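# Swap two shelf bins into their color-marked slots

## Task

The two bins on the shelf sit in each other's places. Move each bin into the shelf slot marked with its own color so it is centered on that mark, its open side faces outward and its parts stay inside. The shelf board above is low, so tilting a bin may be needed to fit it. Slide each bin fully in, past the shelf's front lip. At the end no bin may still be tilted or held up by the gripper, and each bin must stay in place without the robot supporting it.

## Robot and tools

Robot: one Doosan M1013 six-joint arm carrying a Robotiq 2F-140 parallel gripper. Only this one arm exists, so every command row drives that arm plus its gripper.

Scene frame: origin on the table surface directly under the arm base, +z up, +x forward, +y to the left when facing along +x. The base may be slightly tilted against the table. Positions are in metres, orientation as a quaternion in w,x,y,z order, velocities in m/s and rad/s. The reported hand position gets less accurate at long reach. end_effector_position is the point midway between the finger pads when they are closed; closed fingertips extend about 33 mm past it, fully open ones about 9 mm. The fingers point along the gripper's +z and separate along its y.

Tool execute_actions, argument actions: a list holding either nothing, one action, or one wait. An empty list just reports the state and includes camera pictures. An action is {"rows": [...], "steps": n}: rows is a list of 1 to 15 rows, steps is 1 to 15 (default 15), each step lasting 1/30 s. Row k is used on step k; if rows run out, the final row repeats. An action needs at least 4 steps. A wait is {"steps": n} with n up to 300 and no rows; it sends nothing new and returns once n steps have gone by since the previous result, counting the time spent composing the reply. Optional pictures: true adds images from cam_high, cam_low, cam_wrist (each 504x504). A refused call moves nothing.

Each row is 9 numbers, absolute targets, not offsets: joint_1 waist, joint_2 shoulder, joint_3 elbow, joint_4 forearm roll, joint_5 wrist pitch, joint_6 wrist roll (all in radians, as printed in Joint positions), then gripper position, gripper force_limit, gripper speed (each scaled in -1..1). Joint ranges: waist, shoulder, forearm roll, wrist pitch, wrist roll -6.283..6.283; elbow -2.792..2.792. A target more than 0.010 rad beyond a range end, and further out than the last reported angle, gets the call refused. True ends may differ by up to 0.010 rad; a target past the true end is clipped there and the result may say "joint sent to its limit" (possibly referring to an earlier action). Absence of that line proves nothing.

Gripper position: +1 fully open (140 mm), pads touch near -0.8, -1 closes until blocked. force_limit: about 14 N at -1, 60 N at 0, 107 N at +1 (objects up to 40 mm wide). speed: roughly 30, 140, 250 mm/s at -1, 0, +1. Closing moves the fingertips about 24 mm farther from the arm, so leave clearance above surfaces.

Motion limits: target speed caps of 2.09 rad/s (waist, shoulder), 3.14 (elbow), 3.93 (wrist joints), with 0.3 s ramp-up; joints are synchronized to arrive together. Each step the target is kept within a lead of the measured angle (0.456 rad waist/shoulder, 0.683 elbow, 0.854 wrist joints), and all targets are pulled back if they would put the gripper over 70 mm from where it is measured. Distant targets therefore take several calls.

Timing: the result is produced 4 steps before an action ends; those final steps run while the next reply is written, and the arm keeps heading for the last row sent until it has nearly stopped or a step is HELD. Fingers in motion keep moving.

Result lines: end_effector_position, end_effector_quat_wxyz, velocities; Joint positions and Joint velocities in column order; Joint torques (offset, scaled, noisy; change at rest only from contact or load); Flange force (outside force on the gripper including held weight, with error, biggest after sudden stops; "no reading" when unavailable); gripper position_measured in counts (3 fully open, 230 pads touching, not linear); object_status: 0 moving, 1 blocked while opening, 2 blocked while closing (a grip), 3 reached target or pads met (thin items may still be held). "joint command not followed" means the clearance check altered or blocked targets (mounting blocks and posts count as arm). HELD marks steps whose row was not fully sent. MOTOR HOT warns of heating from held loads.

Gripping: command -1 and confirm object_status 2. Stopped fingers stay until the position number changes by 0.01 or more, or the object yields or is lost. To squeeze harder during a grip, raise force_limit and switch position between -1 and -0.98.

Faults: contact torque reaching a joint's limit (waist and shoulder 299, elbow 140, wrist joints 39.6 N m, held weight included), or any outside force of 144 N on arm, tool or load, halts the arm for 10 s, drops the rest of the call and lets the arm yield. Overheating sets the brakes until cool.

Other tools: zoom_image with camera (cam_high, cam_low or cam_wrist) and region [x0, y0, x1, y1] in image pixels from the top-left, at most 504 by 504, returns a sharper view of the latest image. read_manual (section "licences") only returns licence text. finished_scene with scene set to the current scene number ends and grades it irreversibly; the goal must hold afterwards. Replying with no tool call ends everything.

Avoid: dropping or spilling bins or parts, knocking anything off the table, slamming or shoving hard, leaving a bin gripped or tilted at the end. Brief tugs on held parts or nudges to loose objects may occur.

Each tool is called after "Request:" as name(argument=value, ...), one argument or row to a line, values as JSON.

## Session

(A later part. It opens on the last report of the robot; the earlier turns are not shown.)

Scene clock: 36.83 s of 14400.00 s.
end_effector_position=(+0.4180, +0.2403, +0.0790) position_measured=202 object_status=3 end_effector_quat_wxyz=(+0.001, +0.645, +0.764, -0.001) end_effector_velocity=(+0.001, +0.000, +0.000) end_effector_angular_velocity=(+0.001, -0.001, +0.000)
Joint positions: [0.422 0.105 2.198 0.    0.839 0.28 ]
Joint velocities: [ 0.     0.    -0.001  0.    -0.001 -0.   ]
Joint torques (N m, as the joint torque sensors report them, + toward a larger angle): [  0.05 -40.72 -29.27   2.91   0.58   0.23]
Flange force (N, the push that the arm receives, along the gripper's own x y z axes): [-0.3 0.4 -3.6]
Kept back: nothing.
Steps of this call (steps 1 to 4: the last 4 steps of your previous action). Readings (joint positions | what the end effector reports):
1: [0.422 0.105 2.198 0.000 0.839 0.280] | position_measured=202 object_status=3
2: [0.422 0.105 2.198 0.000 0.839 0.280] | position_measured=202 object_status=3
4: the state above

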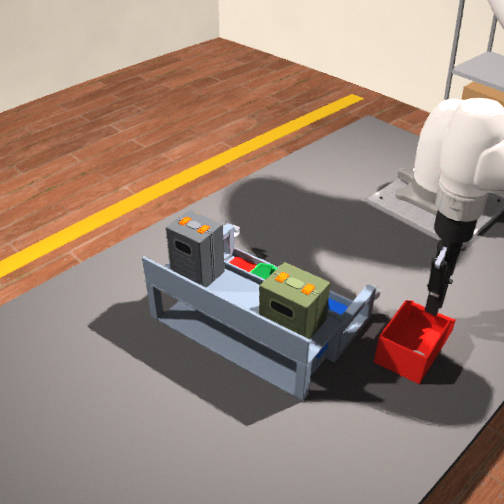

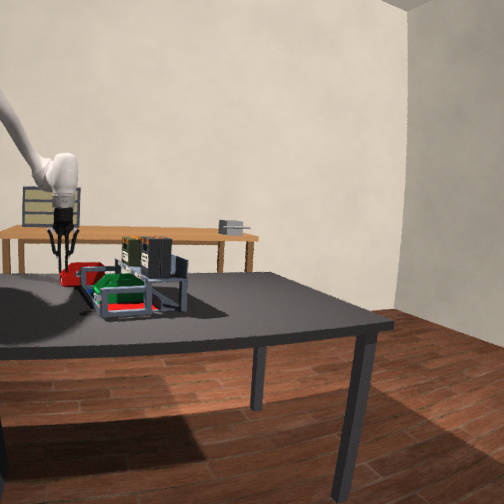

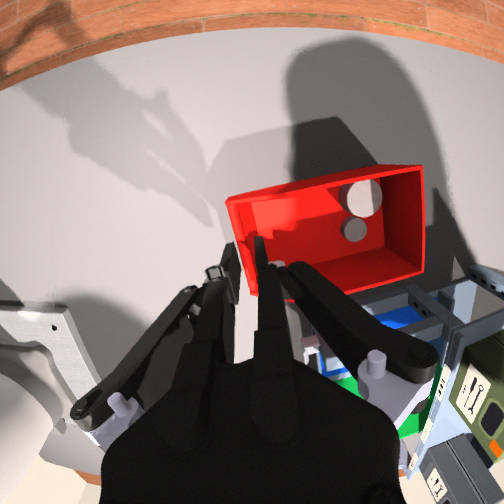

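Request:
execute_actions(
  actions=[
    {"rows":[[0.4224,0.112,2.203,0,0.8266,0.2804,-0.58,1,-0.6],[0.4224,0.118,2.2073,0,0.8163,0.2804,-0.58,1,-0.6],[0.4224,0.125,2.212,0,0.8046,0.2804,-0.58,1,-0.6],[0.4224,0.131,2.2165,0,0.7941,0.2804,-0.58,1,-0.6],[0.4224,0.137,2.2208,0,0.7838,0.2804,-0.58,1,-0.6],[0.4224,0.1455,2.2265,0,0.7696,0.2804,-0.58,1,-0.6]],"steps":12},
  ],
)

Request:
execute_actions(
  actions=[
    {"rows":[[0.4224,0.1455,2.2265,0,0.7696,0.2804,-1,1,-0.6]],"steps":15},
  ],
  pictures=true,
)

Scene clock: 37.27 s of 14400.00 s.
end_effector_position=(+0.4162, +0.2393, +0.0494) position_measured=202 object_status=3 end_effector_quat_wxyz=(+0.001, +0.645, +0.764, -0.001) end_effector_velocity=(-0.010, -0.006, -0.075) end_effector_angular_velocity=(-0.008, +0.015, +0.000)
Joint positions: [0.422 0.144 2.225 0.    0.773 0.28 ]
Joint velocities: [-0.     0.101  0.069 -0.001 -0.153  0.   ]
Joint torques (N m, as the joint torque sensors report them, + toward a larger angle): [  0.42 -59.56 -34.45   3.57   0.35   0.05]
Flange force (N, the push that the arm receives, along the gripper's own x y z axes): [3.1 -2.1 -4.0]
Steps of this call (steps 1 to 5: the robot went on to your last target; steps 6 to 13: the first 8 steps of this action). Readings (joint positions | what the end effector reports):
6: [0.422 0.105 2.198 0.000 0.838 0.280] | position_measured=202 object_status=3
7: [0.422 0.108 2.200 0.000 0.833 0.280] | position_measured=202 object_status=3
9: [0.422 0.119 2.208 0.000 0.814 0.280] | position_measured=202 object_status=3
13: the state above

Scene clock: 37.77 s of 14400.00 s.
end_effector_position=(+0.4162, +0.2393, +0.0481) position_measured=224 object_status=0 end_effector_quat_wxyz=(+0.001, +0.645, +0.764, -0.001) end_effector_velocity=(+0.000, -0.000, +0.000) end_effector_angular_velocity=(-0.000, -0.000, +0.000)
Joint positions: [ 0.422  0.145  2.227 -0.     0.77   0.28 ]
Joint velocities: [ 0.     0.    -0.    -0.001  0.     0.   ]
Joint torques (N m, as the joint torque sensors report them, + toward a larger angle): [ -3.95 -27.31 -20.93   2.66  -2.41  -0.29]
Flange force (N, the push that the arm receives, along the gripper's own x y z axes): [5.2 -10.9 -36.2]
Steps of this call (steps 1 to 4: the last 4 steps of your previous action; steps 5 to 15: the first 11 steps of this action). Readings (joint positions | what the end effector reports):
5: [0.422 0.145 2.226 -0.000 0.770 0.280] | position_measured=202 object_status=0
6: [0.422 0.145 2.226 -0.000 0.770 0.280] | position_measured=203 object_status=0
8: [0.422 0.145 2.227 -0.000 0.770 0.280] | position_measured=211 object_status=0
12: [0.422 0.145 2.227 -0.000 0.770 0.280] | position_measured=224 object_status=0
15: the state above

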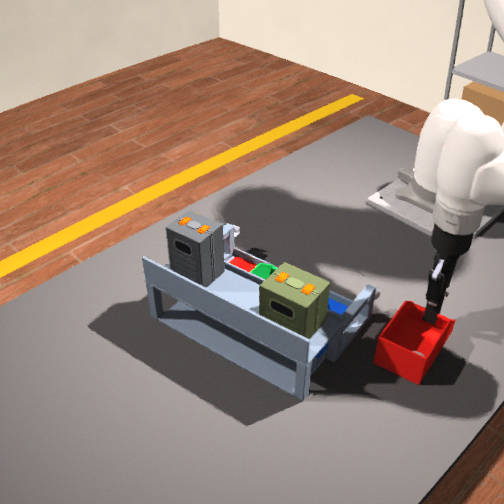

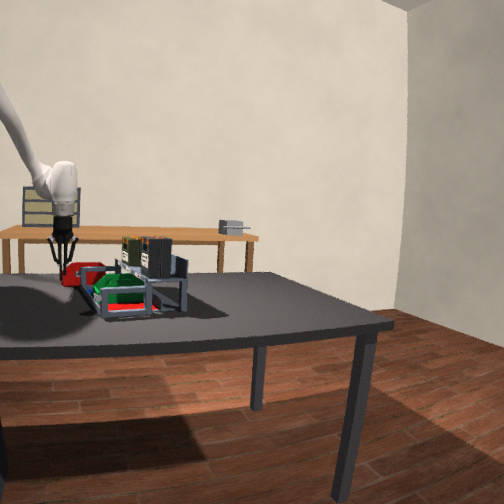

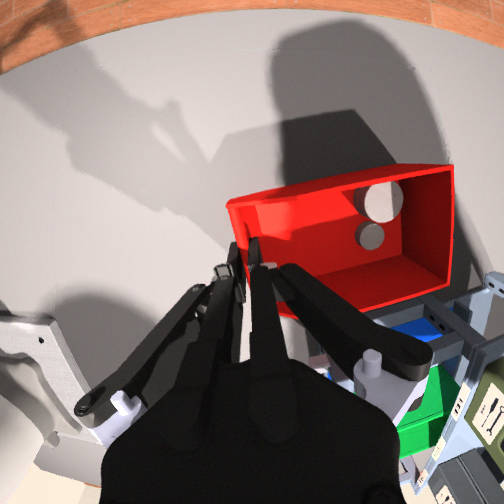

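Request:
execute_actions(
  actions=[
    {"rows":[[0.4224,0.137,2.2208,0,0.7838,0.2804,-1,1,-0.6],[0.4224,0.137,2.2208,0,0.7838,0.2804,-1,1,-0.6],[0.4224,0.118,2.2073,0,0.8163,0.2804,-1,1,-0.6],[0.4224,0.118,2.2073,0,0.8163,0.2804,-1,1,-0.6],[0.4224,0.09,2.187,0,0.865,0.2804,-1,1,-0.6],[0.4224,0.09,2.187,0,0.865,0.2804,-1,1,-0.6],[0.4224,0.065,2.168,0,0.909,0.2804,-1,1,-0.6],[0.4224,0.065,2.168,0,0.909,0.2804,-1,1,-0.6],[0.4224,0.02,2.127,0,0.995,0.2804,-1,1,-0.6],[0.4224,0.02,2.127,0,0.995,0.2804,-1,1,-0.6],[0.4224,0.02,2.127,0,0.995,0.2804,-1,1,-0.6],[0.4224,-0.0182,2.0867,0,1.0731,0.2804,-1,1,-0.6]],"steps":15},
  ],
)

Request:
execute_actions(
  actions=[
    {"rows":[[0.4224,-0.0182,2.0867,0,1.0731,0.2804,-1,1,-0.6],[0.4224,-0.0182,2.0867,0,1.0731,0.2804,-1,1,-0.6],[0.1,-0.08,2.144,0,1.077,-0.042,-1,1,-0.6]],"steps":15},
  ],
)

Request:
execute_actions(
  actions=[
    {"rows":[[-0.2323,-0.05,2.117,0,1.074,-0.3743,-1,1,-0.6]],"steps":15},
  ],
)

Request:
execute_actions(
  actions=[
    {"rows":[[-0.436,0.0282,2.0401,0,1.0733,-0.578,-1,1,-0.6]],"steps":15},
  ],
)

Request:
execute_actions(
  actions=[
    {"rows":[[-0.426,0.054,2.039,-0.017,1.074,-0.56,-1,1,-0.6],[-0.426,0.054,2.039,-0.017,1.074,-0.56,-1,1,-0.6],[-0.416,0.08,2.038,-0.035,1.075,-0.541,-1,1,-0.6],[-0.416,0.08,2.038,-0.035,1.075,-0.541,-1,1,-0.6],[-0.406,0.106,2.037,-0.052,1.076,-0.523,-1,1,-0.6],[-0.406,0.106,2.037,-0.052,1.076,-0.523,-1,1,-0.6],[-0.396,0.1318,2.0356,-0.0697,1.0772,-0.505,-1,1,-0.6]],"steps":15},
  ],
  pictures=true,
)

Scene clock: 38.70 s of 14400.00 s.
end_effector_position=(+0.4182, +0.2405, +0.1301) position_measured=224 object_status=2 end_effector_quat_wxyz=(+0.001, +0.645, +0.764, -0.001) end_effector_velocity=(+0.025, +0.014, +0.458) end_effector_angular_velocity=(+0.025, -0.053, +0.001)
Joint positions: [ 0.422  0.043  2.149 -0.     0.95   0.28 ]
Joint velocities: [ 0.    -0.5   -0.478 -0.001  0.92  -0.   ]
Joint torques (N m, as the joint torque sensors report them, + toward a larger angle): [ -0.94 -45.91 -40.14   3.95  -0.82   0.04]
Flange force (N, the push that the arm receives, along the gripper's own x y z axes): [2.1 0.7 -5.6]
Steps of this call (steps 1 to 4: the last 4 steps of your previous action; steps 5 to 15: the robot went on to your last target; steps 16 to 17: nothing new was sent; steps 18 to 28: the first 11 steps of this action). Readings (joint positions | what the end effector reports):
18: [0.422 0.145 2.226 -0.000 0.770 0.280] | position_measured=224 object_status=2
19: [0.422 0.143 2.225 -0.000 0.775 0.280] | position_measured=224 object_status=2
21: [0.422 0.133 2.218 -0.000 0.792 0.280] | position_measured=224 object_status=2
25: [0.422 0.088 2.185 -0.000 0.870 0.280] | position_measured=224 object_status=2
28: the state above

Scene clock: 39.20 s of 14400.00 s.
end_effector_position=(+0.4340, +0.1490, +0.1899) position_measured=224 object_status=2 end_effector_quat_wxyz=(+0.002, +0.645, +0.764, -0.001) end_effector_velocity=(+0.037, -0.451, +0.002) end_effector_angular_velocity=(+0.000, -0.001, -0.003)
Joint positions: [ 0.227 -0.056  2.121 -0.     1.075  0.085]
Joint velocities: [-0.973 -0.186  0.173  0.     0.013 -0.971]
Joint torques (N m, as the joint torque sensors report them, + toward a larger angle): [ -0.17 -30.58 -35.59   3.05   0.31   0.07]
Flange force (N, the push that the arm receives, along the gripper's own x y z axes): [0.2 -2.3 -0.2]
Steps of this call (steps 1 to 4: the last 4 steps of your previous action; steps 5 to 15: the first 11 steps of this action). Readings (joint positions | what the end effector reports):
5: [0.422 -0.017 2.088 -0.000 1.070 0.280] | position_measured=224 object_status=2
6: [0.422 -0.018 2.087 -0.000 1.072 0.280] | position_measured=224 object_status=2
8: [0.418 -0.019 2.087 -0.000 1.073 0.277] | position_measured=224 object_status=2
12: [0.326 -0.037 2.104 -0.000 1.074 0.184] | position_measured=224 object_status=2
15: the state above

Scene clock: 39.70 s of 14400.00 s.
end_effector_position=(+0.4577, -0.0354, +0.1902) position_measured=224 object_status=2 end_effector_quat_wxyz=(+0.002, +0.645, +0.764, -0.001) end_effector_velocity=(+0.015, -0.375, +0.000) end_effector_angular_velocity=(-0.000, -0.000, -0.008)
Joint positions: [-0.181 -0.055  2.121 -0.     1.074 -0.323]
Joint velocities: [-0.804  0.074 -0.067  0.    -0.007 -0.796]
Joint torques (N m, as the joint torque sensors report them, + toward a larger angle): [  8.82 -38.36 -33.97   4.09   0.19   0.24]
Flange force (N, the push that the arm receives, along the gripper's own x y z axes): [-0.5 2.1 0.2]
Steps of this call (steps 1 to 4: the last 4 steps of your previous action; steps 5 to 15: the first 11 steps of this action). Readings (joint positions | what the end effector reports):
5: [0.105 -0.079 2.143 -0.000 1.077 -0.037] | position_measured=224 object_status=2
6: [0.093 -0.079 2.143 -0.000 1.077 -0.049] | position_measured=224 object_status=2
8: [0.049 -0.076 2.141 -0.000 1.077 -0.094] | position_measured=224 object_status=2
12: [-0.086 -0.063 2.129 -0.000 1.075 -0.228] | position_measured=224 object_status=2
15: the state above

Scene clock: 40.20 s of 14400.00 s.
end_effector_position=(+0.4802, -0.1683, +0.1904) position_measured=224 object_status=2 end_effector_quat_wxyz=(+0.001, +0.645, +0.764, -0.001) end_effector_velocity=(+0.007, -0.103, -0.002) end_effector_angular_velocity=(+0.001, +0.002, -0.004)
Joint positions: [-0.433  0.027  2.041 -0.     1.073 -0.575]
Joint velocities: [-0.181  0.068 -0.066 -0.    -0.    -0.177]
Joint torques (N m, as the joint torque sensors report them, + toward a larger angle): [ 17.38 -60.65 -29.77   4.07   0.84   0.01]
Flange force (N, the push that the arm receives, along the gripper's own x y z axes): [1.0 7.9 -0.3]
Steps of this call (steps 1 to 4: the last 4 steps of your previous action; steps 5 to 15: the first 11 steps of this action). Readings (joint positions | what the end effector reports):
5: [-0.233 -0.050 2.117 -0.000 1.074 -0.374] | position_measured=224 object_status=2
6: [-0.237 -0.048 2.115 -0.000 1.074 -0.379] | position_measured=224 object_status=2
8: [-0.267 -0.037 2.104 -0.000 1.074 -0.410] | position_measured=224 object_status=2
12: [-0.383 0.008 2.060 -0.000 1.073 -0.525] | position_measured=224 object_status=2
15: the state above

Scene clock: 40.70 s of 14400.00 s.
end_effector_position=(+0.4807, -0.1702, +0.1404) position_measured=224 object_status=2 end_effector_quat_wxyz=(-0.037, +0.643, +0.764, -0.046) end_effector_velocity=(+0.004, -0.000, -0.005) end_effector_angular_velocity=(-0.009, +0.014, +0.002)
Joint positions: [-0.396  0.132  2.036 -0.069  1.077 -0.505]
Joint velocities: [ 0.01   0.017 -0.007 -0.014  0.001  0.016]
Joint torques (N m, as the joint torque sensors report them, + toward a larger angle): [  0.4  -71.4  -41.2    4.06   0.45  -0.36]
Flange force (N, the push that the arm receives, along the gripper's own x y z axes): [2.9 -5.4 -1.4]
Steps of this call (steps 1 to 4: the last 4 steps of your previous action; steps 5 to 15: the first 11 steps of this action). Readings (joint positions | what the end effector reports):
5: [-0.436 0.028 2.040 -0.000 1.073 -0.578] | position_measured=224 object_status=2
6: [-0.435 0.032 2.040 -0.002 1.073 -0.576] | position_measured=224 object_status=2
8: [-0.425 0.055 2.039 -0.018 1.074 -0.559] | position_measured=224 object_status=2
12: [-0.405 0.108 2.037 -0.054 1.076 -0.521] | position_measured=224 object_status=2
15: the state above

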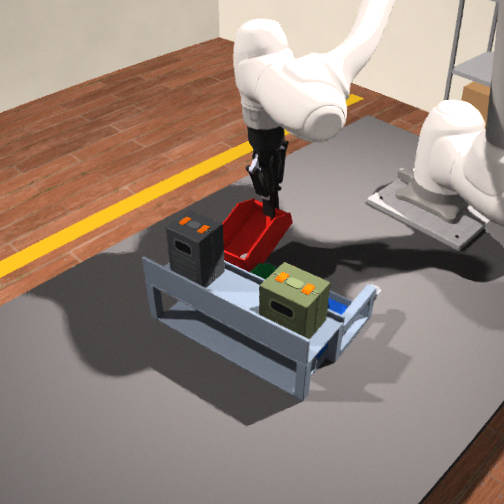

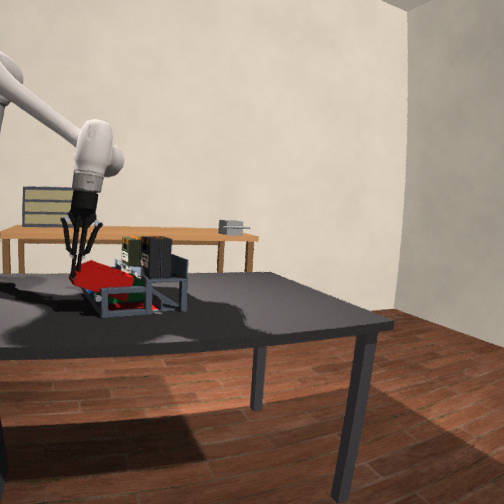

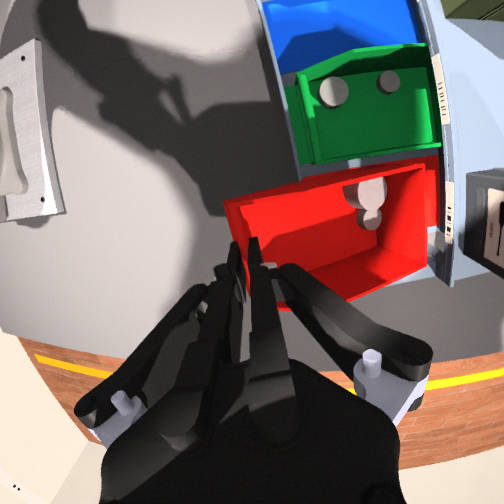

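Request:
execute_actions(
  actions=[
    {"rows":[[-0.396,0.138,2.0412,-0.07,1.0654,-0.504,-1,1,-0.6],[-0.396,0.138,2.0412,-0.07,1.0654,-0.504,-1,1,-0.6],[-0.396,0.1445,2.047,-0.0707,1.0531,-0.503,-1,1,-0.6],[-0.396,0.1445,2.047,-0.0707,1.0531,-0.503,-1,1,-0.6],[-0.396,0.151,2.0527,-0.0712,1.0409,-0.502,-1,1,-0.6],[-0.396,0.151,2.0527,-0.0712,1.0409,-0.502,-1,1,-0.6],[-0.396,0.1575,2.058,-0.0717,1.0291,-0.501,-1,1,-0.6]],"steps":14},
  ],
  pictures=true,
)

Request:
zoom_image(
  camera="cam_low",
  region=[60,240,190,325],
)

Scene clock: 41.20 s of 14400.00 s.
end_effector_position=(+0.4809, -0.1704, +0.1164) position_measured=224 object_status=2 end_effector_quat_wxyz=(-0.037, +0.643, +0.764, -0.047) end_effector_velocity=(+0.004, -0.002, -0.004) end_effector_angular_velocity=(-0.003, -0.008, +0.000)
Joint positions: [-0.396  0.157  2.058 -0.072  1.03  -0.501]
Joint velocities: [-0.     0.006  0.001 -0.    -0.015  0.001]
Joint torques (N m, as the joint torque sensors report them, + toward a larger angle): [ -2.51 -58.72 -36.32   3.25   0.37   0.14]
Flange force (N, the push that the arm receives, along the gripper's own x y z axes): [3.9 4.7 -1.3]
Steps of this call (steps 1 to 4: the last 4 steps of your previous action; step 5: the robot went on to your last target; steps 6 to 15: the first 10 steps of this action). Readings (joint positions | what the end effector reports):
6: [-0.396 0.132 2.035 -0.070 1.077 -0.505] | position_measured=224 object_status=2
7: [-0.396 0.134 2.037 -0.070 1.072 -0.505] | position_measured=224 object_status=2
9: [-0.396 0.141 2.043 -0.070 1.060 -0.504] | position_measured=224 object_status=2
13: [-0.396 0.154 2.055 -0.071 1.036 -0.502] | position_measured=224 object_status=2
15: the state above

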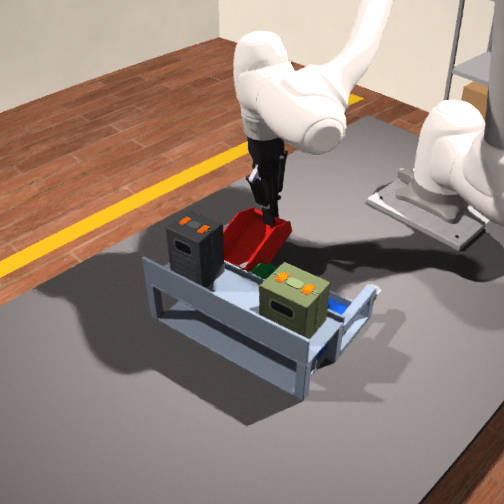

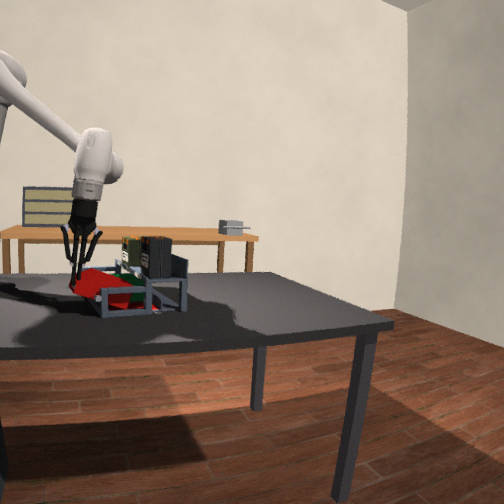

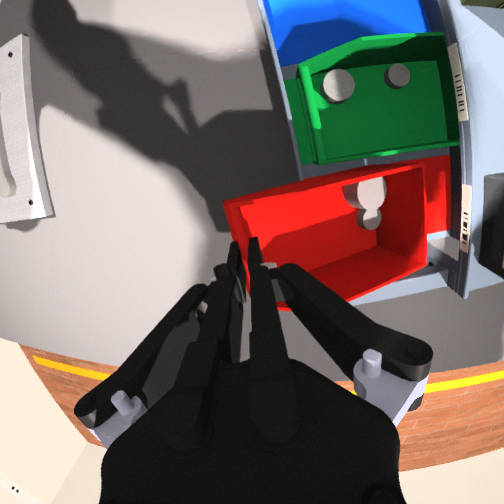

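Region (60, 240, 190, 325) of cam_low's 504x504 image, scaled by 3.877, with more detail than that image has; it fills the top 330 rows of this view, and the rest is white.

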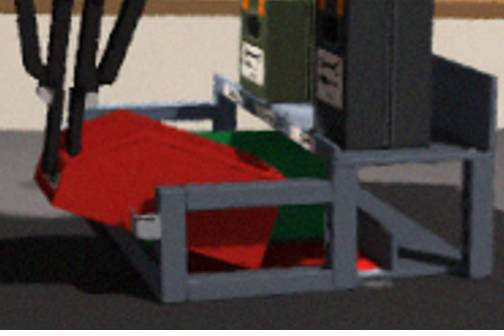

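Request:
execute_actions(
  actions=[
    {"rows":[[-0.3916,0.1654,2.0511,-0.0712,1.0284,-0.4968,-1,1,-0.6],[-0.3872,0.1733,2.0442,-0.0707,1.0277,-0.4926,-1,1,-0.6],[-0.3827,0.1811,2.0373,-0.0702,1.027,-0.4884,-1,1,-0.6],[-0.3783,0.189,2.0304,-0.0697,1.0263,-0.4842,-1,1,-0.6],[-0.3739,0.1969,2.0235,-0.0691,1.0257,-0.48,-1,1,-0.6],[-0.3695,0.2048,2.0165,-0.0686,1.025,-0.4758,-1,1,-0.6],[-0.365,0.2126,2.0096,-0.0681,1.0243,-0.4716,-1,1,-0.6],[-0.3606,0.2205,2.0027,-0.0676,1.0236,-0.4674,-1,1,-0.6]],"steps":15},
  ],
  pictures=true,
)

Request:
zoom_image(
  camera="cam_low",
  region=[60,240,190,325],
)

Scene clock: 41.90 s of 14400.00 s.
end_effector_position=(+0.5199, -0.1637, +0.1055) position_measured=224 object_status=2 end_effector_quat_wxyz=(-0.037, +0.643, +0.764, -0.047) end_effector_velocity=(+0.009, +0.004, -0.004) end_effector_angular_velocity=(+0.000, +0.003, +0.002)
Joint positions: [-0.361  0.22   2.003 -0.068  1.024 -0.468]
Joint velocities: [ 0.012  0.017 -0.013  0.     0.     0.01 ]
Joint torques (N m, as the joint torque sensors report them, + toward a larger angle): [ -0.52 -68.85 -30.26   2.76   1.18  -0.33]
Flange force (N, the push that the arm receives, along the gripper's own x y z axes): [-1.0 -1.9 0.0]
Steps of this call (steps 1 to 4: the last 4 steps of your previous action; steps 5 to 10: the robot went on to your last target; steps 11 to 21: the first 11 steps of this action). Readings (joint positions | what the end effector reports):
11: [-0.396 0.158 2.058 -0.072 1.029 -0.501] | position_measured=224 object_status=2
12: [-0.394 0.161 2.056 -0.072 1.029 -0.499] | position_measured=224 object_status=2
14: [-0.387 0.174 2.044 -0.071 1.028 -0.492] | position_measured=224 object_status=2
18: [-0.369 0.205 2.016 -0.069 1.025 -0.476] | position_measured=224 object_status=2
21: the state above

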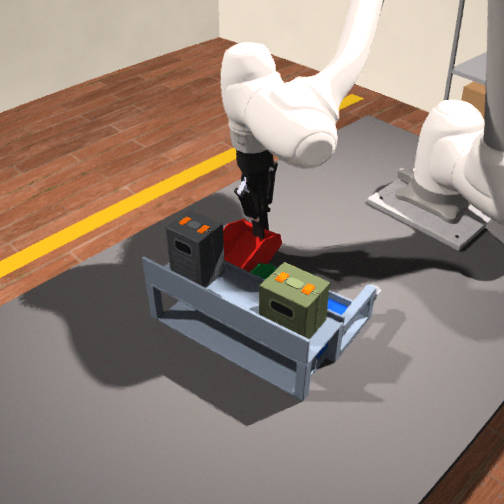

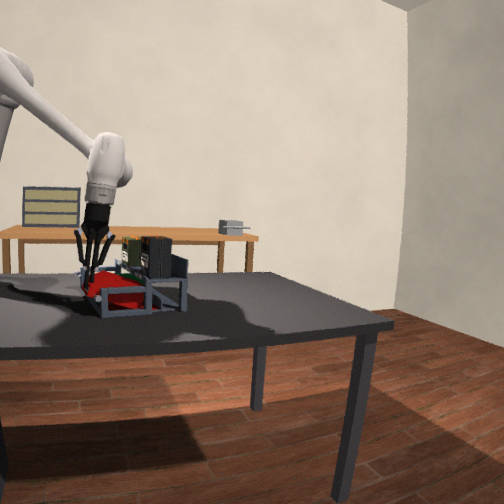

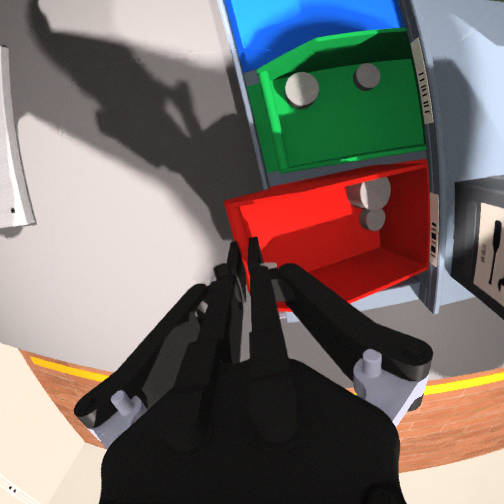

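Region (60, 240, 190, 325) of cam_low's 504x504 image, scaled by 3.877, with more detail than that image has; it fills the top 330 rows of this view, and the rest is white.

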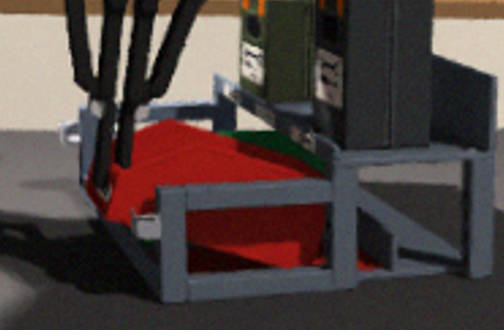

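Request:
execute_actions(
  actions=[
    {"rows":[[-0.3564,0.2293,1.995,-0.0671,1.0227,-0.4634,-1,1,-0.6],[-0.3522,0.2381,1.9873,-0.0666,1.0218,-0.4595,-1,1,-0.6],[-0.3481,0.2469,1.9796,-0.0661,1.0209,-0.4555,-1,1,-0.6],[-0.3439,0.2557,1.972,-0.0656,1.02,-0.4516,-1,1,-0.6],[-0.3397,0.2645,1.9643,-0.0651,1.0192,-0.4476,-1,1,-0.6],[-0.3356,0.2733,1.9566,-0.0646,1.0183,-0.4436,-1,1,-0.6],[-0.3314,0.2821,1.9489,-0.0641,1.0174,-0.4397,-1,1,-0.6],[-0.3272,0.2909,1.9412,-0.0636,1.0165,-0.4357,-1,1,-0.6]],"steps":15},
  ],
  pictures=true,
)

Request:
zoom_image(
  camera="cam_low",
  region=[60,240,190,325],
)

Scene clock: 42.53 s of 14400.00 s.
end_effector_position=(+0.5623, -0.1565, +0.0905) position_measured=224 object_status=2 end_effector_quat_wxyz=(-0.037, +0.643, +0.764, -0.047) end_effector_velocity=(+0.011, +0.004, -0.006) end_effector_angular_velocity=(-0.000, +0.005, +0.003)
Joint positions: [-0.327  0.291  1.942 -0.064  1.016 -0.436]
Joint velocities: [ 0.013  0.021 -0.017 -0.     0.     0.01 ]
Joint torques (N m, as the joint torque sensors report them, + toward a larger angle): [ -4.43 -74.19 -27.38   2.76   0.56   0.35]
Flange force (N, the push that the arm receives, along the gripper's own x y z axes): [4.3 -2.5 -9.4]
Steps of this call (steps 1 to 4: the last 4 steps of your previous action; steps 5 to 8: the robot went on to your last target; steps 9 to 19: the first 11 steps of this action). Readings (joint positions | what the end effector reports):
9: [-0.361 0.221 2.003 -0.068 1.024 -0.467] | position_measured=224 object_status=2
10: [-0.359 0.224 2.000 -0.067 1.023 -0.466] | position_measured=224 object_status=2
12: [-0.352 0.239 1.987 -0.067 1.022 -0.459] | position_measured=224 object_status=2
16: [-0.336 0.273 1.957 -0.065 1.018 -0.444] | position_measured=224 object_status=2
19: the state above

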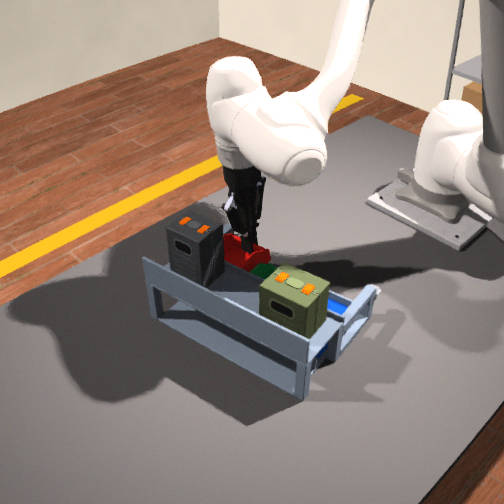

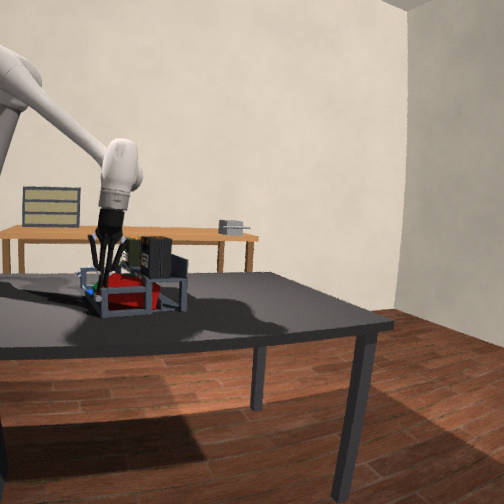

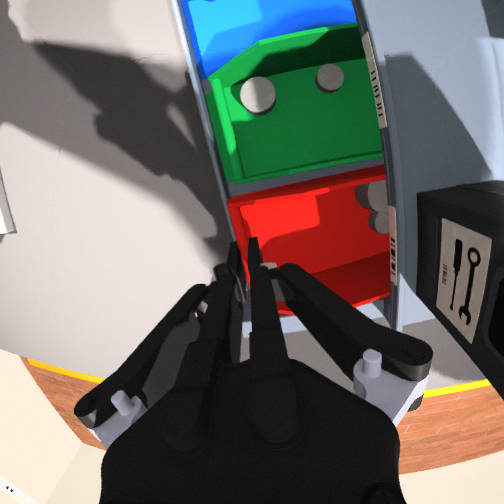

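Region (60, 240, 190, 325) of cam_low's 504x504 image, scaled by 3.877, with more detail than that image has; it fills the top 330 rows of this view, and the rest is white.

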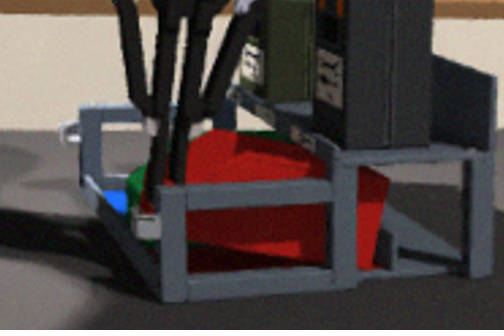

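Request:
execute_actions(
  actions=[
    {"rows":[[-0.3302,0.2878,1.9492,-0.0572,1.0009,-0.4421,-1,1,-0.6],[-0.3333,0.2846,1.9573,-0.0509,0.9853,-0.4485,-1,1,-0.6],[-0.3363,0.2815,1.9653,-0.0445,0.9697,-0.4549,-1,1,-0.6],[-0.3393,0.2783,1.9733,-0.0382,0.9541,-0.4612,-1,1,-0.6],[-0.3424,0.2752,1.9814,-0.0318,0.9386,-0.4676,-1,1,-0.6],[-0.3454,0.2721,1.9894,-0.0254,0.923,-0.474,-1,1,-0.6],[-0.3484,0.2689,1.9974,-0.0191,0.9074,-0.4804,-1,1,-0.6],[-0.3514,0.2658,2.0054,-0.0127,0.8918,-0.4867,-1,1,-0.6],[-0.3545,0.2626,2.0135,-0.0064,0.8762,-0.4931,-1,1,-0.6],[-0.3575,0.2595,2.0215,0,0.8606,-0.4995,-1,1,-0.6]],"steps":15},
  ],
)

Request:
execute_actions(
  actions=[],
)

Request:
zoom_image(
  camera="cam_low",
  region=[60,240,190,325],
)

Scene clock: 43.20 s of 14400.00 s.
end_effector_position=(+0.5626, -0.1560, +0.0739) position_measured=224 object_status=2 end_effector_quat_wxyz=(-0.003, +0.645, +0.765, -0.005) end_effector_velocity=(-0.002, -0.004, -0.045) end_effector_angular_velocity=(+0.035, -0.323, -0.017)
Joint positions: [-0.354  0.263  2.013 -0.006  0.876 -0.493]
Joint velocities: [-0.085 -0.088  0.224  0.175 -0.431 -0.178]
Joint torques (N m, as the joint torque sensors report them, + toward a larger angle): [ -1.44 -54.6  -29.93   2.78  -0.1    0.39]
Flange force (N, the push that the arm receives, along the gripper's own x y z axes): [2.2 -0.2 -6.4]
Steps of this call (steps 1 to 4: the last 4 steps of your previous action; steps 5 to 9: the robot went on to your last target; steps 10 to 20: the first 11 steps of this action). Readings (joint positions | what the end effector reports):
10: [-0.327 0.291 1.941 -0.064 1.016 -0.436] | position_measured=224 object_status=2
11: [-0.328 0.290 1.944 -0.061 1.010 -0.437] | position_measured=224 object_status=2
13: [-0.333 0.285 1.958 -0.050 0.984 -0.448] | position_measured=224 object_status=2
17: [-0.345 0.272 1.989 -0.025 0.923 -0.474] | position_measured=224 object_status=2
20: the state above

Scene clock: 43.33 s of 14400.00 s.
end_effector_position=(+0.5626, -0.1562, +0.0724) position_measured=224 object_status=2 end_effector_quat_wxyz=(+0.001, +0.645, +0.764, -0.001) end_effector_velocity=(+0.000, +0.000, -0.001) end_effector_angular_velocity=(+0.000, -0.002, +0.001)
Joint positions: [-0.357  0.26   2.021 -0.     0.861 -0.499]
Joint velocities: [-0.     0.     0.001  0.001 -0.002 -0.001]
Joint torques (N m, as the joint torque sensors report them, + toward a larger angle): [  0.03 -56.86 -29.62   2.56   0.12   0.48]
Flange force (N, the push that the arm receives, along the gripper's own x y z axes): [-2.1 1.7 -2.5]
Kept back: nothing.
Steps of this call (steps 1 to 4: the last 4 steps of your previous action). Readings (joint positions | what the end effector reports):
1: [-0.357 0.260 2.019 -0.002 0.865 -0.498] | position_measured=224 object_status=2
2: [-0.357 0.260 2.021 -0.000 0.862 -0.499] | position_measured=224 object_status=2
4: the state above

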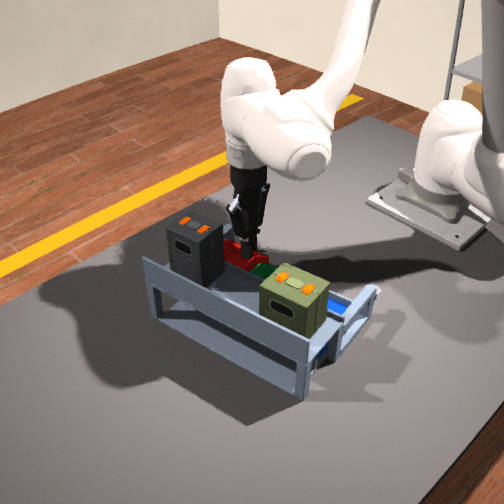

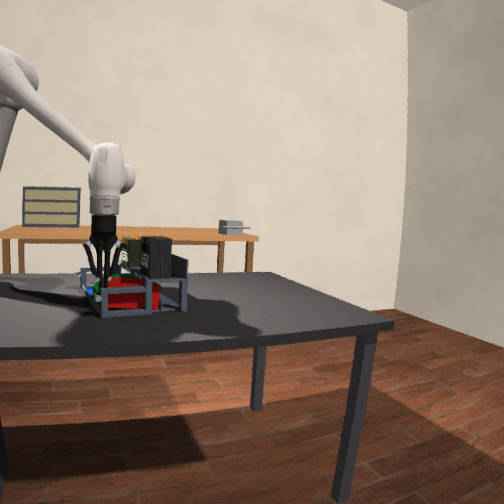

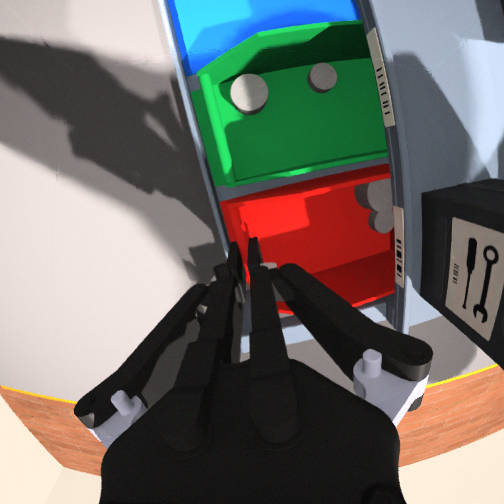

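Region (60, 240, 190, 325) of cam_low's 504x504 image, scaled by 3.877, with more detail than that image has; it fills the top 330 rows of this view, and the rest is white.

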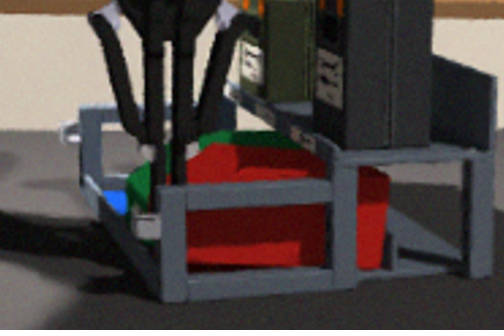

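Go to the earlier green start pose, release, lift.

Request:
execute_actions(
  actions=[
    {"rows":[[-0.3555,0.2662,2.0198,0,0.8556,-0.4975,-1,1,-0.6],[-0.3555,0.2662,2.0198,0,0.8556,-0.4975,-1,1,-0.6],[-0.3555,0.2662,2.0198,0,0.8556,-0.4975,-1,1,-0.6],[-0.3555,0.2662,2.0198,0,0.8556,-0.4975,-1,1,-0.6],[-0.3555,0.2662,2.0198,0,0.8556,-0.4975,-1,1,-0.6],[-0.3555,0.2662,2.0198,0,0.8556,-0.4975,-0.58,1,-0.8]],"steps":15},
  ],
  pictures=true,
)

Request:
execute_actions(
  actions=[
    {"rows":[[-0.3555,0.2662,2.0198,0,0.8556,-0.4975,-0.58,1,-0.8],[-0.3555,0.2662,2.0198,0,0.8556,-0.4975,-0.58,1,-0.8],[-0.3555,0.21,1.978,0,0.9536,-0.4975,-0.58,1,-0.8]],"steps":15},
  ],
)

Request:
execute_actions(
  actions=[
    {"rows":[[-0.3,0.06,2.0,0,1.08,1.13,-0.58,1,-0.8]],"steps":15},
  ],
)

Request:
execute_actions(
  actions=[
    {"steps":15},
  ],
  pictures=true,
)

Request:
zoom_image(
  camera="cam_low",
  region=[60,240,190,325],
)

Scene clock: 43.93 s of 14400.00 s.
end_effector_position=(+0.5650, -0.1558, +0.0692) position_measured=212 object_status=0 end_effector_quat_wxyz=(+0.001, +0.645, +0.764, -0.001) end_effector_velocity=(-0.000, +0.000, -0.000) end_effector_angular_velocity=(+0.000, +0.001, -0.000)
Joint positions: [-0.356  0.266  2.02   0.     0.856 -0.498]
Joint velocities: [ 0.     0.     0.001 -0.    -0.     0.001]
Joint torques (N m, as the joint torque sensors report them, + toward a larger angle): [ -2.15 -58.09 -29.15   2.64   0.36  -0.21]
Flange force (N, the push that the arm receives, along the gripper's own x y z axes): [1.9 4.7 -1.7]
Steps of this call (steps 1 to 7: the robot went on to your last target; steps 8 to 18: the first 11 steps of this action). Readings (joint positions | what the end effector reports):
8: [-0.357 0.260 2.021 0.000 0.860 -0.499] | position_measured=224 object_status=2
9: [-0.357 0.262 2.021 0.000 0.858 -0.499] | position_measured=224 object_status=2
11: [-0.356 0.266 2.020 0.000 0.856 -0.498] | position_measured=224 object_status=2
15: [-0.356 0.266 2.020 0.000 0.856 -0.498] | position_measured=220 object_status=0
18: the state above

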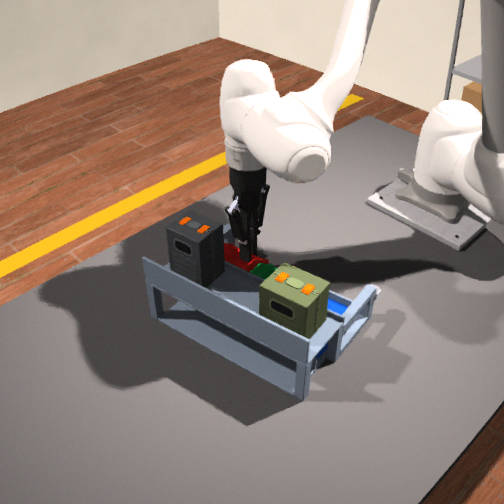

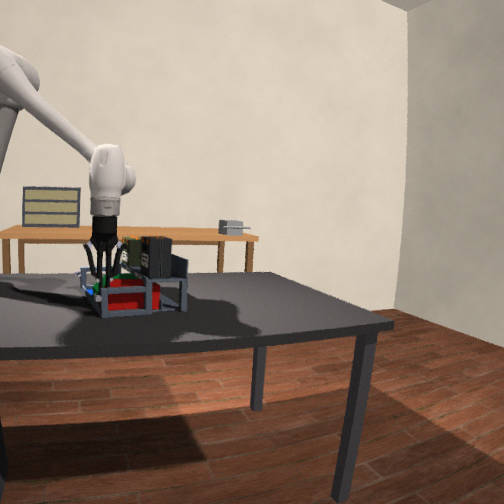

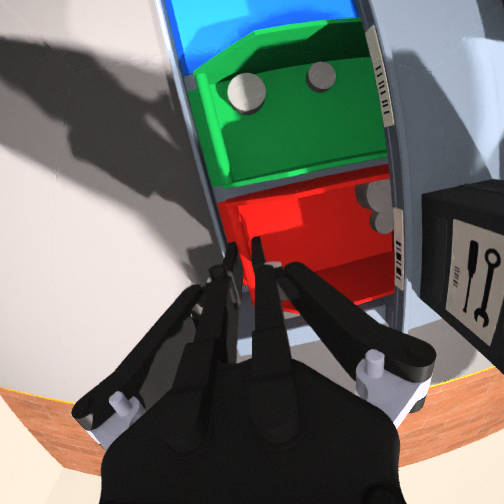

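Scene clock: 44.43 s of 14400.00 s.
end_effector_position=(+0.5650, -0.1556, +0.1206) position_measured=202 object_status=3 end_effector_quat_wxyz=(+0.002, +0.645, +0.764, -0.001) end_effector_velocity=(-0.001, +0.001, -0.000) end_effector_angular_velocity=(+0.001, +0.003, -0.001)
Joint positions: [-0.355  0.21   1.978  0.     0.953 -0.498]
Joint velocities: [-0.    -0.     0.001  0.     0.003  0.   ]
Joint torques (N m, as the joint torque sensors report them, + toward a larger angle): [ -4.04 -49.32 -30.72   3.21   1.29   0.15]
Flange force (N, the push that the arm receives, along the gripper's own x y z axes): [4.4 2.0 -1.5]
Steps of this call (steps 1 to 4: the last 4 steps of your previous action; steps 5 to 15: the first 11 steps of this action). Readings (joint positions | what the end effector reports):
5: [-0.356 0.266 2.020 0.000 0.856 -0.498] | position_measured=202 object_status=0
6: [-0.356 0.266 2.020 0.000 0.856 -0.498] | position_measured=202 object_status=0
8: [-0.356 0.263 2.017 0.000 0.863 -0.498] | position_measured=202 object_status=0
12: [-0.355 0.211 1.979 0.000 0.950 -0.498] | position_measured=202 object_status=3
15: the state above

Scene clock: 44.93 s of 14400.00 s.
end_effector_position=(+0.5357, -0.1233, +0.1720) position_measured=202 object_status=3 end_effector_quat_wxyz=(+0.002, +0.863, +0.505, -0.000) end_effector_velocity=(-0.100, +0.099, +0.153) end_effector_angular_velocity=(+0.007, -0.019, -3.641)
Joint positions: [-0.317  0.106  1.993 -0.     1.041  0.223]
Joint velocities: [ 0.119 -0.322  0.047 -0.     0.269  3.761]
Joint torques (N m, as the joint torque sensors report them, + toward a larger angle): [ -3.55 -34.93 -30.67   3.2    0.46   0.28]
Flange force (N, the push that the arm receives, along the gripper's own x y z axes): [-0.2 7.6 -1.8]
Steps of this call (steps 1 to 4: the last 4 steps of your previous action; steps 5 to 15: the first 11 steps of this action). Readings (joint positions | what the end effector reports):
5: [-0.355 0.210 1.978 0.000 0.954 -0.497] | position_measured=202 object_status=3
6: [-0.355 0.209 1.978 0.000 0.955 -0.488] | position_measured=202 object_status=3
8: [-0.351 0.199 1.980 -0.000 0.964 -0.429] | position_measured=202 object_status=3
12: [-0.333 0.148 1.987 -0.000 1.006 -0.137] | position_measured=202 object_status=3
15: the state above

Scene clock: 45.43 s of 14400.00 s.
end_effector_position=(+0.5206, -0.1093, +0.1935) position_measured=202 object_status=3 end_effector_quat_wxyz=(+0.002, +0.996, +0.084, +0.001) end_effector_velocity=(-0.000, +0.000, +0.000) end_effector_angular_velocity=(+0.000, +0.001, -0.002)
Joint positions: [-0.3   0.06  2.   -0.    1.08  1.13]
Joint velocities: [ 0.     0.    -0.    -0.     0.001  0.002]
Joint torques (N m, as the joint torque sensors report them, + toward a larger angle): [ -0.47 -40.18 -34.26   3.42   0.77   0.06]
Flange force (N, the push that the arm receives, along the gripper's own x y z axes): [0.3 -0.3 -3.4]
Kept back: nothing.
Steps of this call (steps 1 to 4: the last 4 steps of your previous action; steps 5 to 15: the robot went on to your last target). Readings (joint positions | what the end effector reports):
1: [-0.313 0.096 1.995 -0.000 1.049 0.349] | position_measured=202 object_status=3
2: [-0.311 0.089 1.996 -0.000 1.056 0.475] | position_measured=202 object_status=3
4: [-0.306 0.077 1.998 -0.000 1.066 0.713] | position_measured=202 object_status=3
8: [-0.301 0.063 2.000 -0.000 1.078 1.035] | position_measured=202 object_status=3
15: the state above

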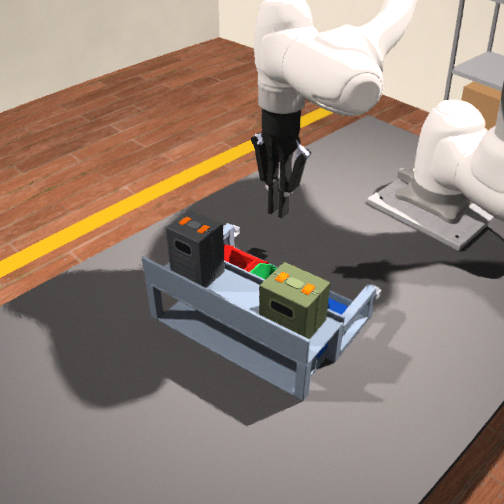

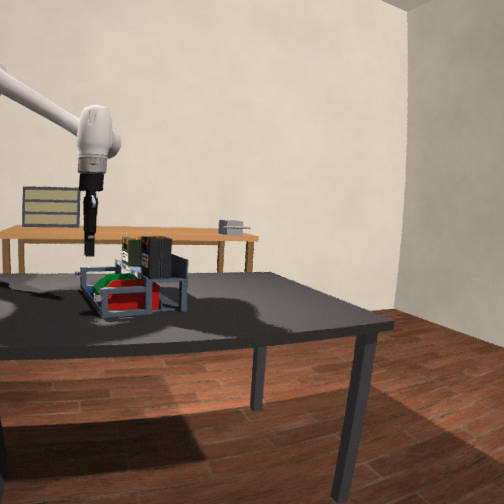

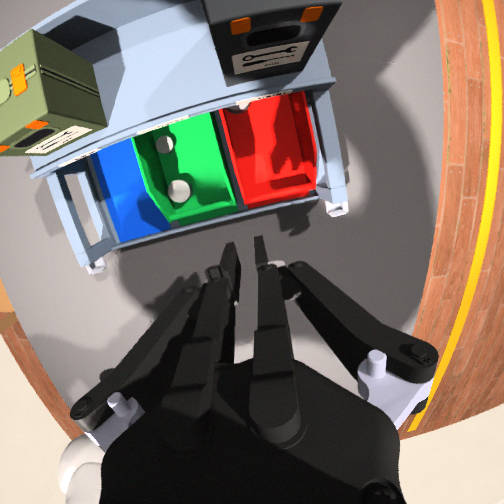

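Region (60, 240, 190, 325) of cam_low's 504x504 image, scaled by 3.877, with more detail than that image has; it fills the top 330 rows of this view, and the rest is white.

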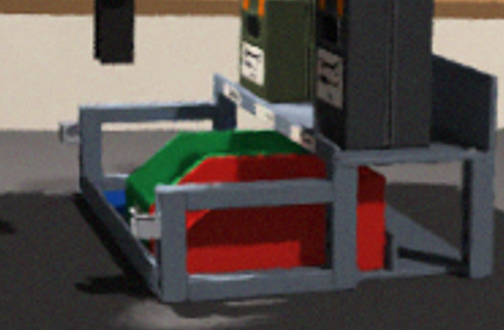

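Request:
finished_scene(
  scene=2,
)

The scene is finished: the task was done.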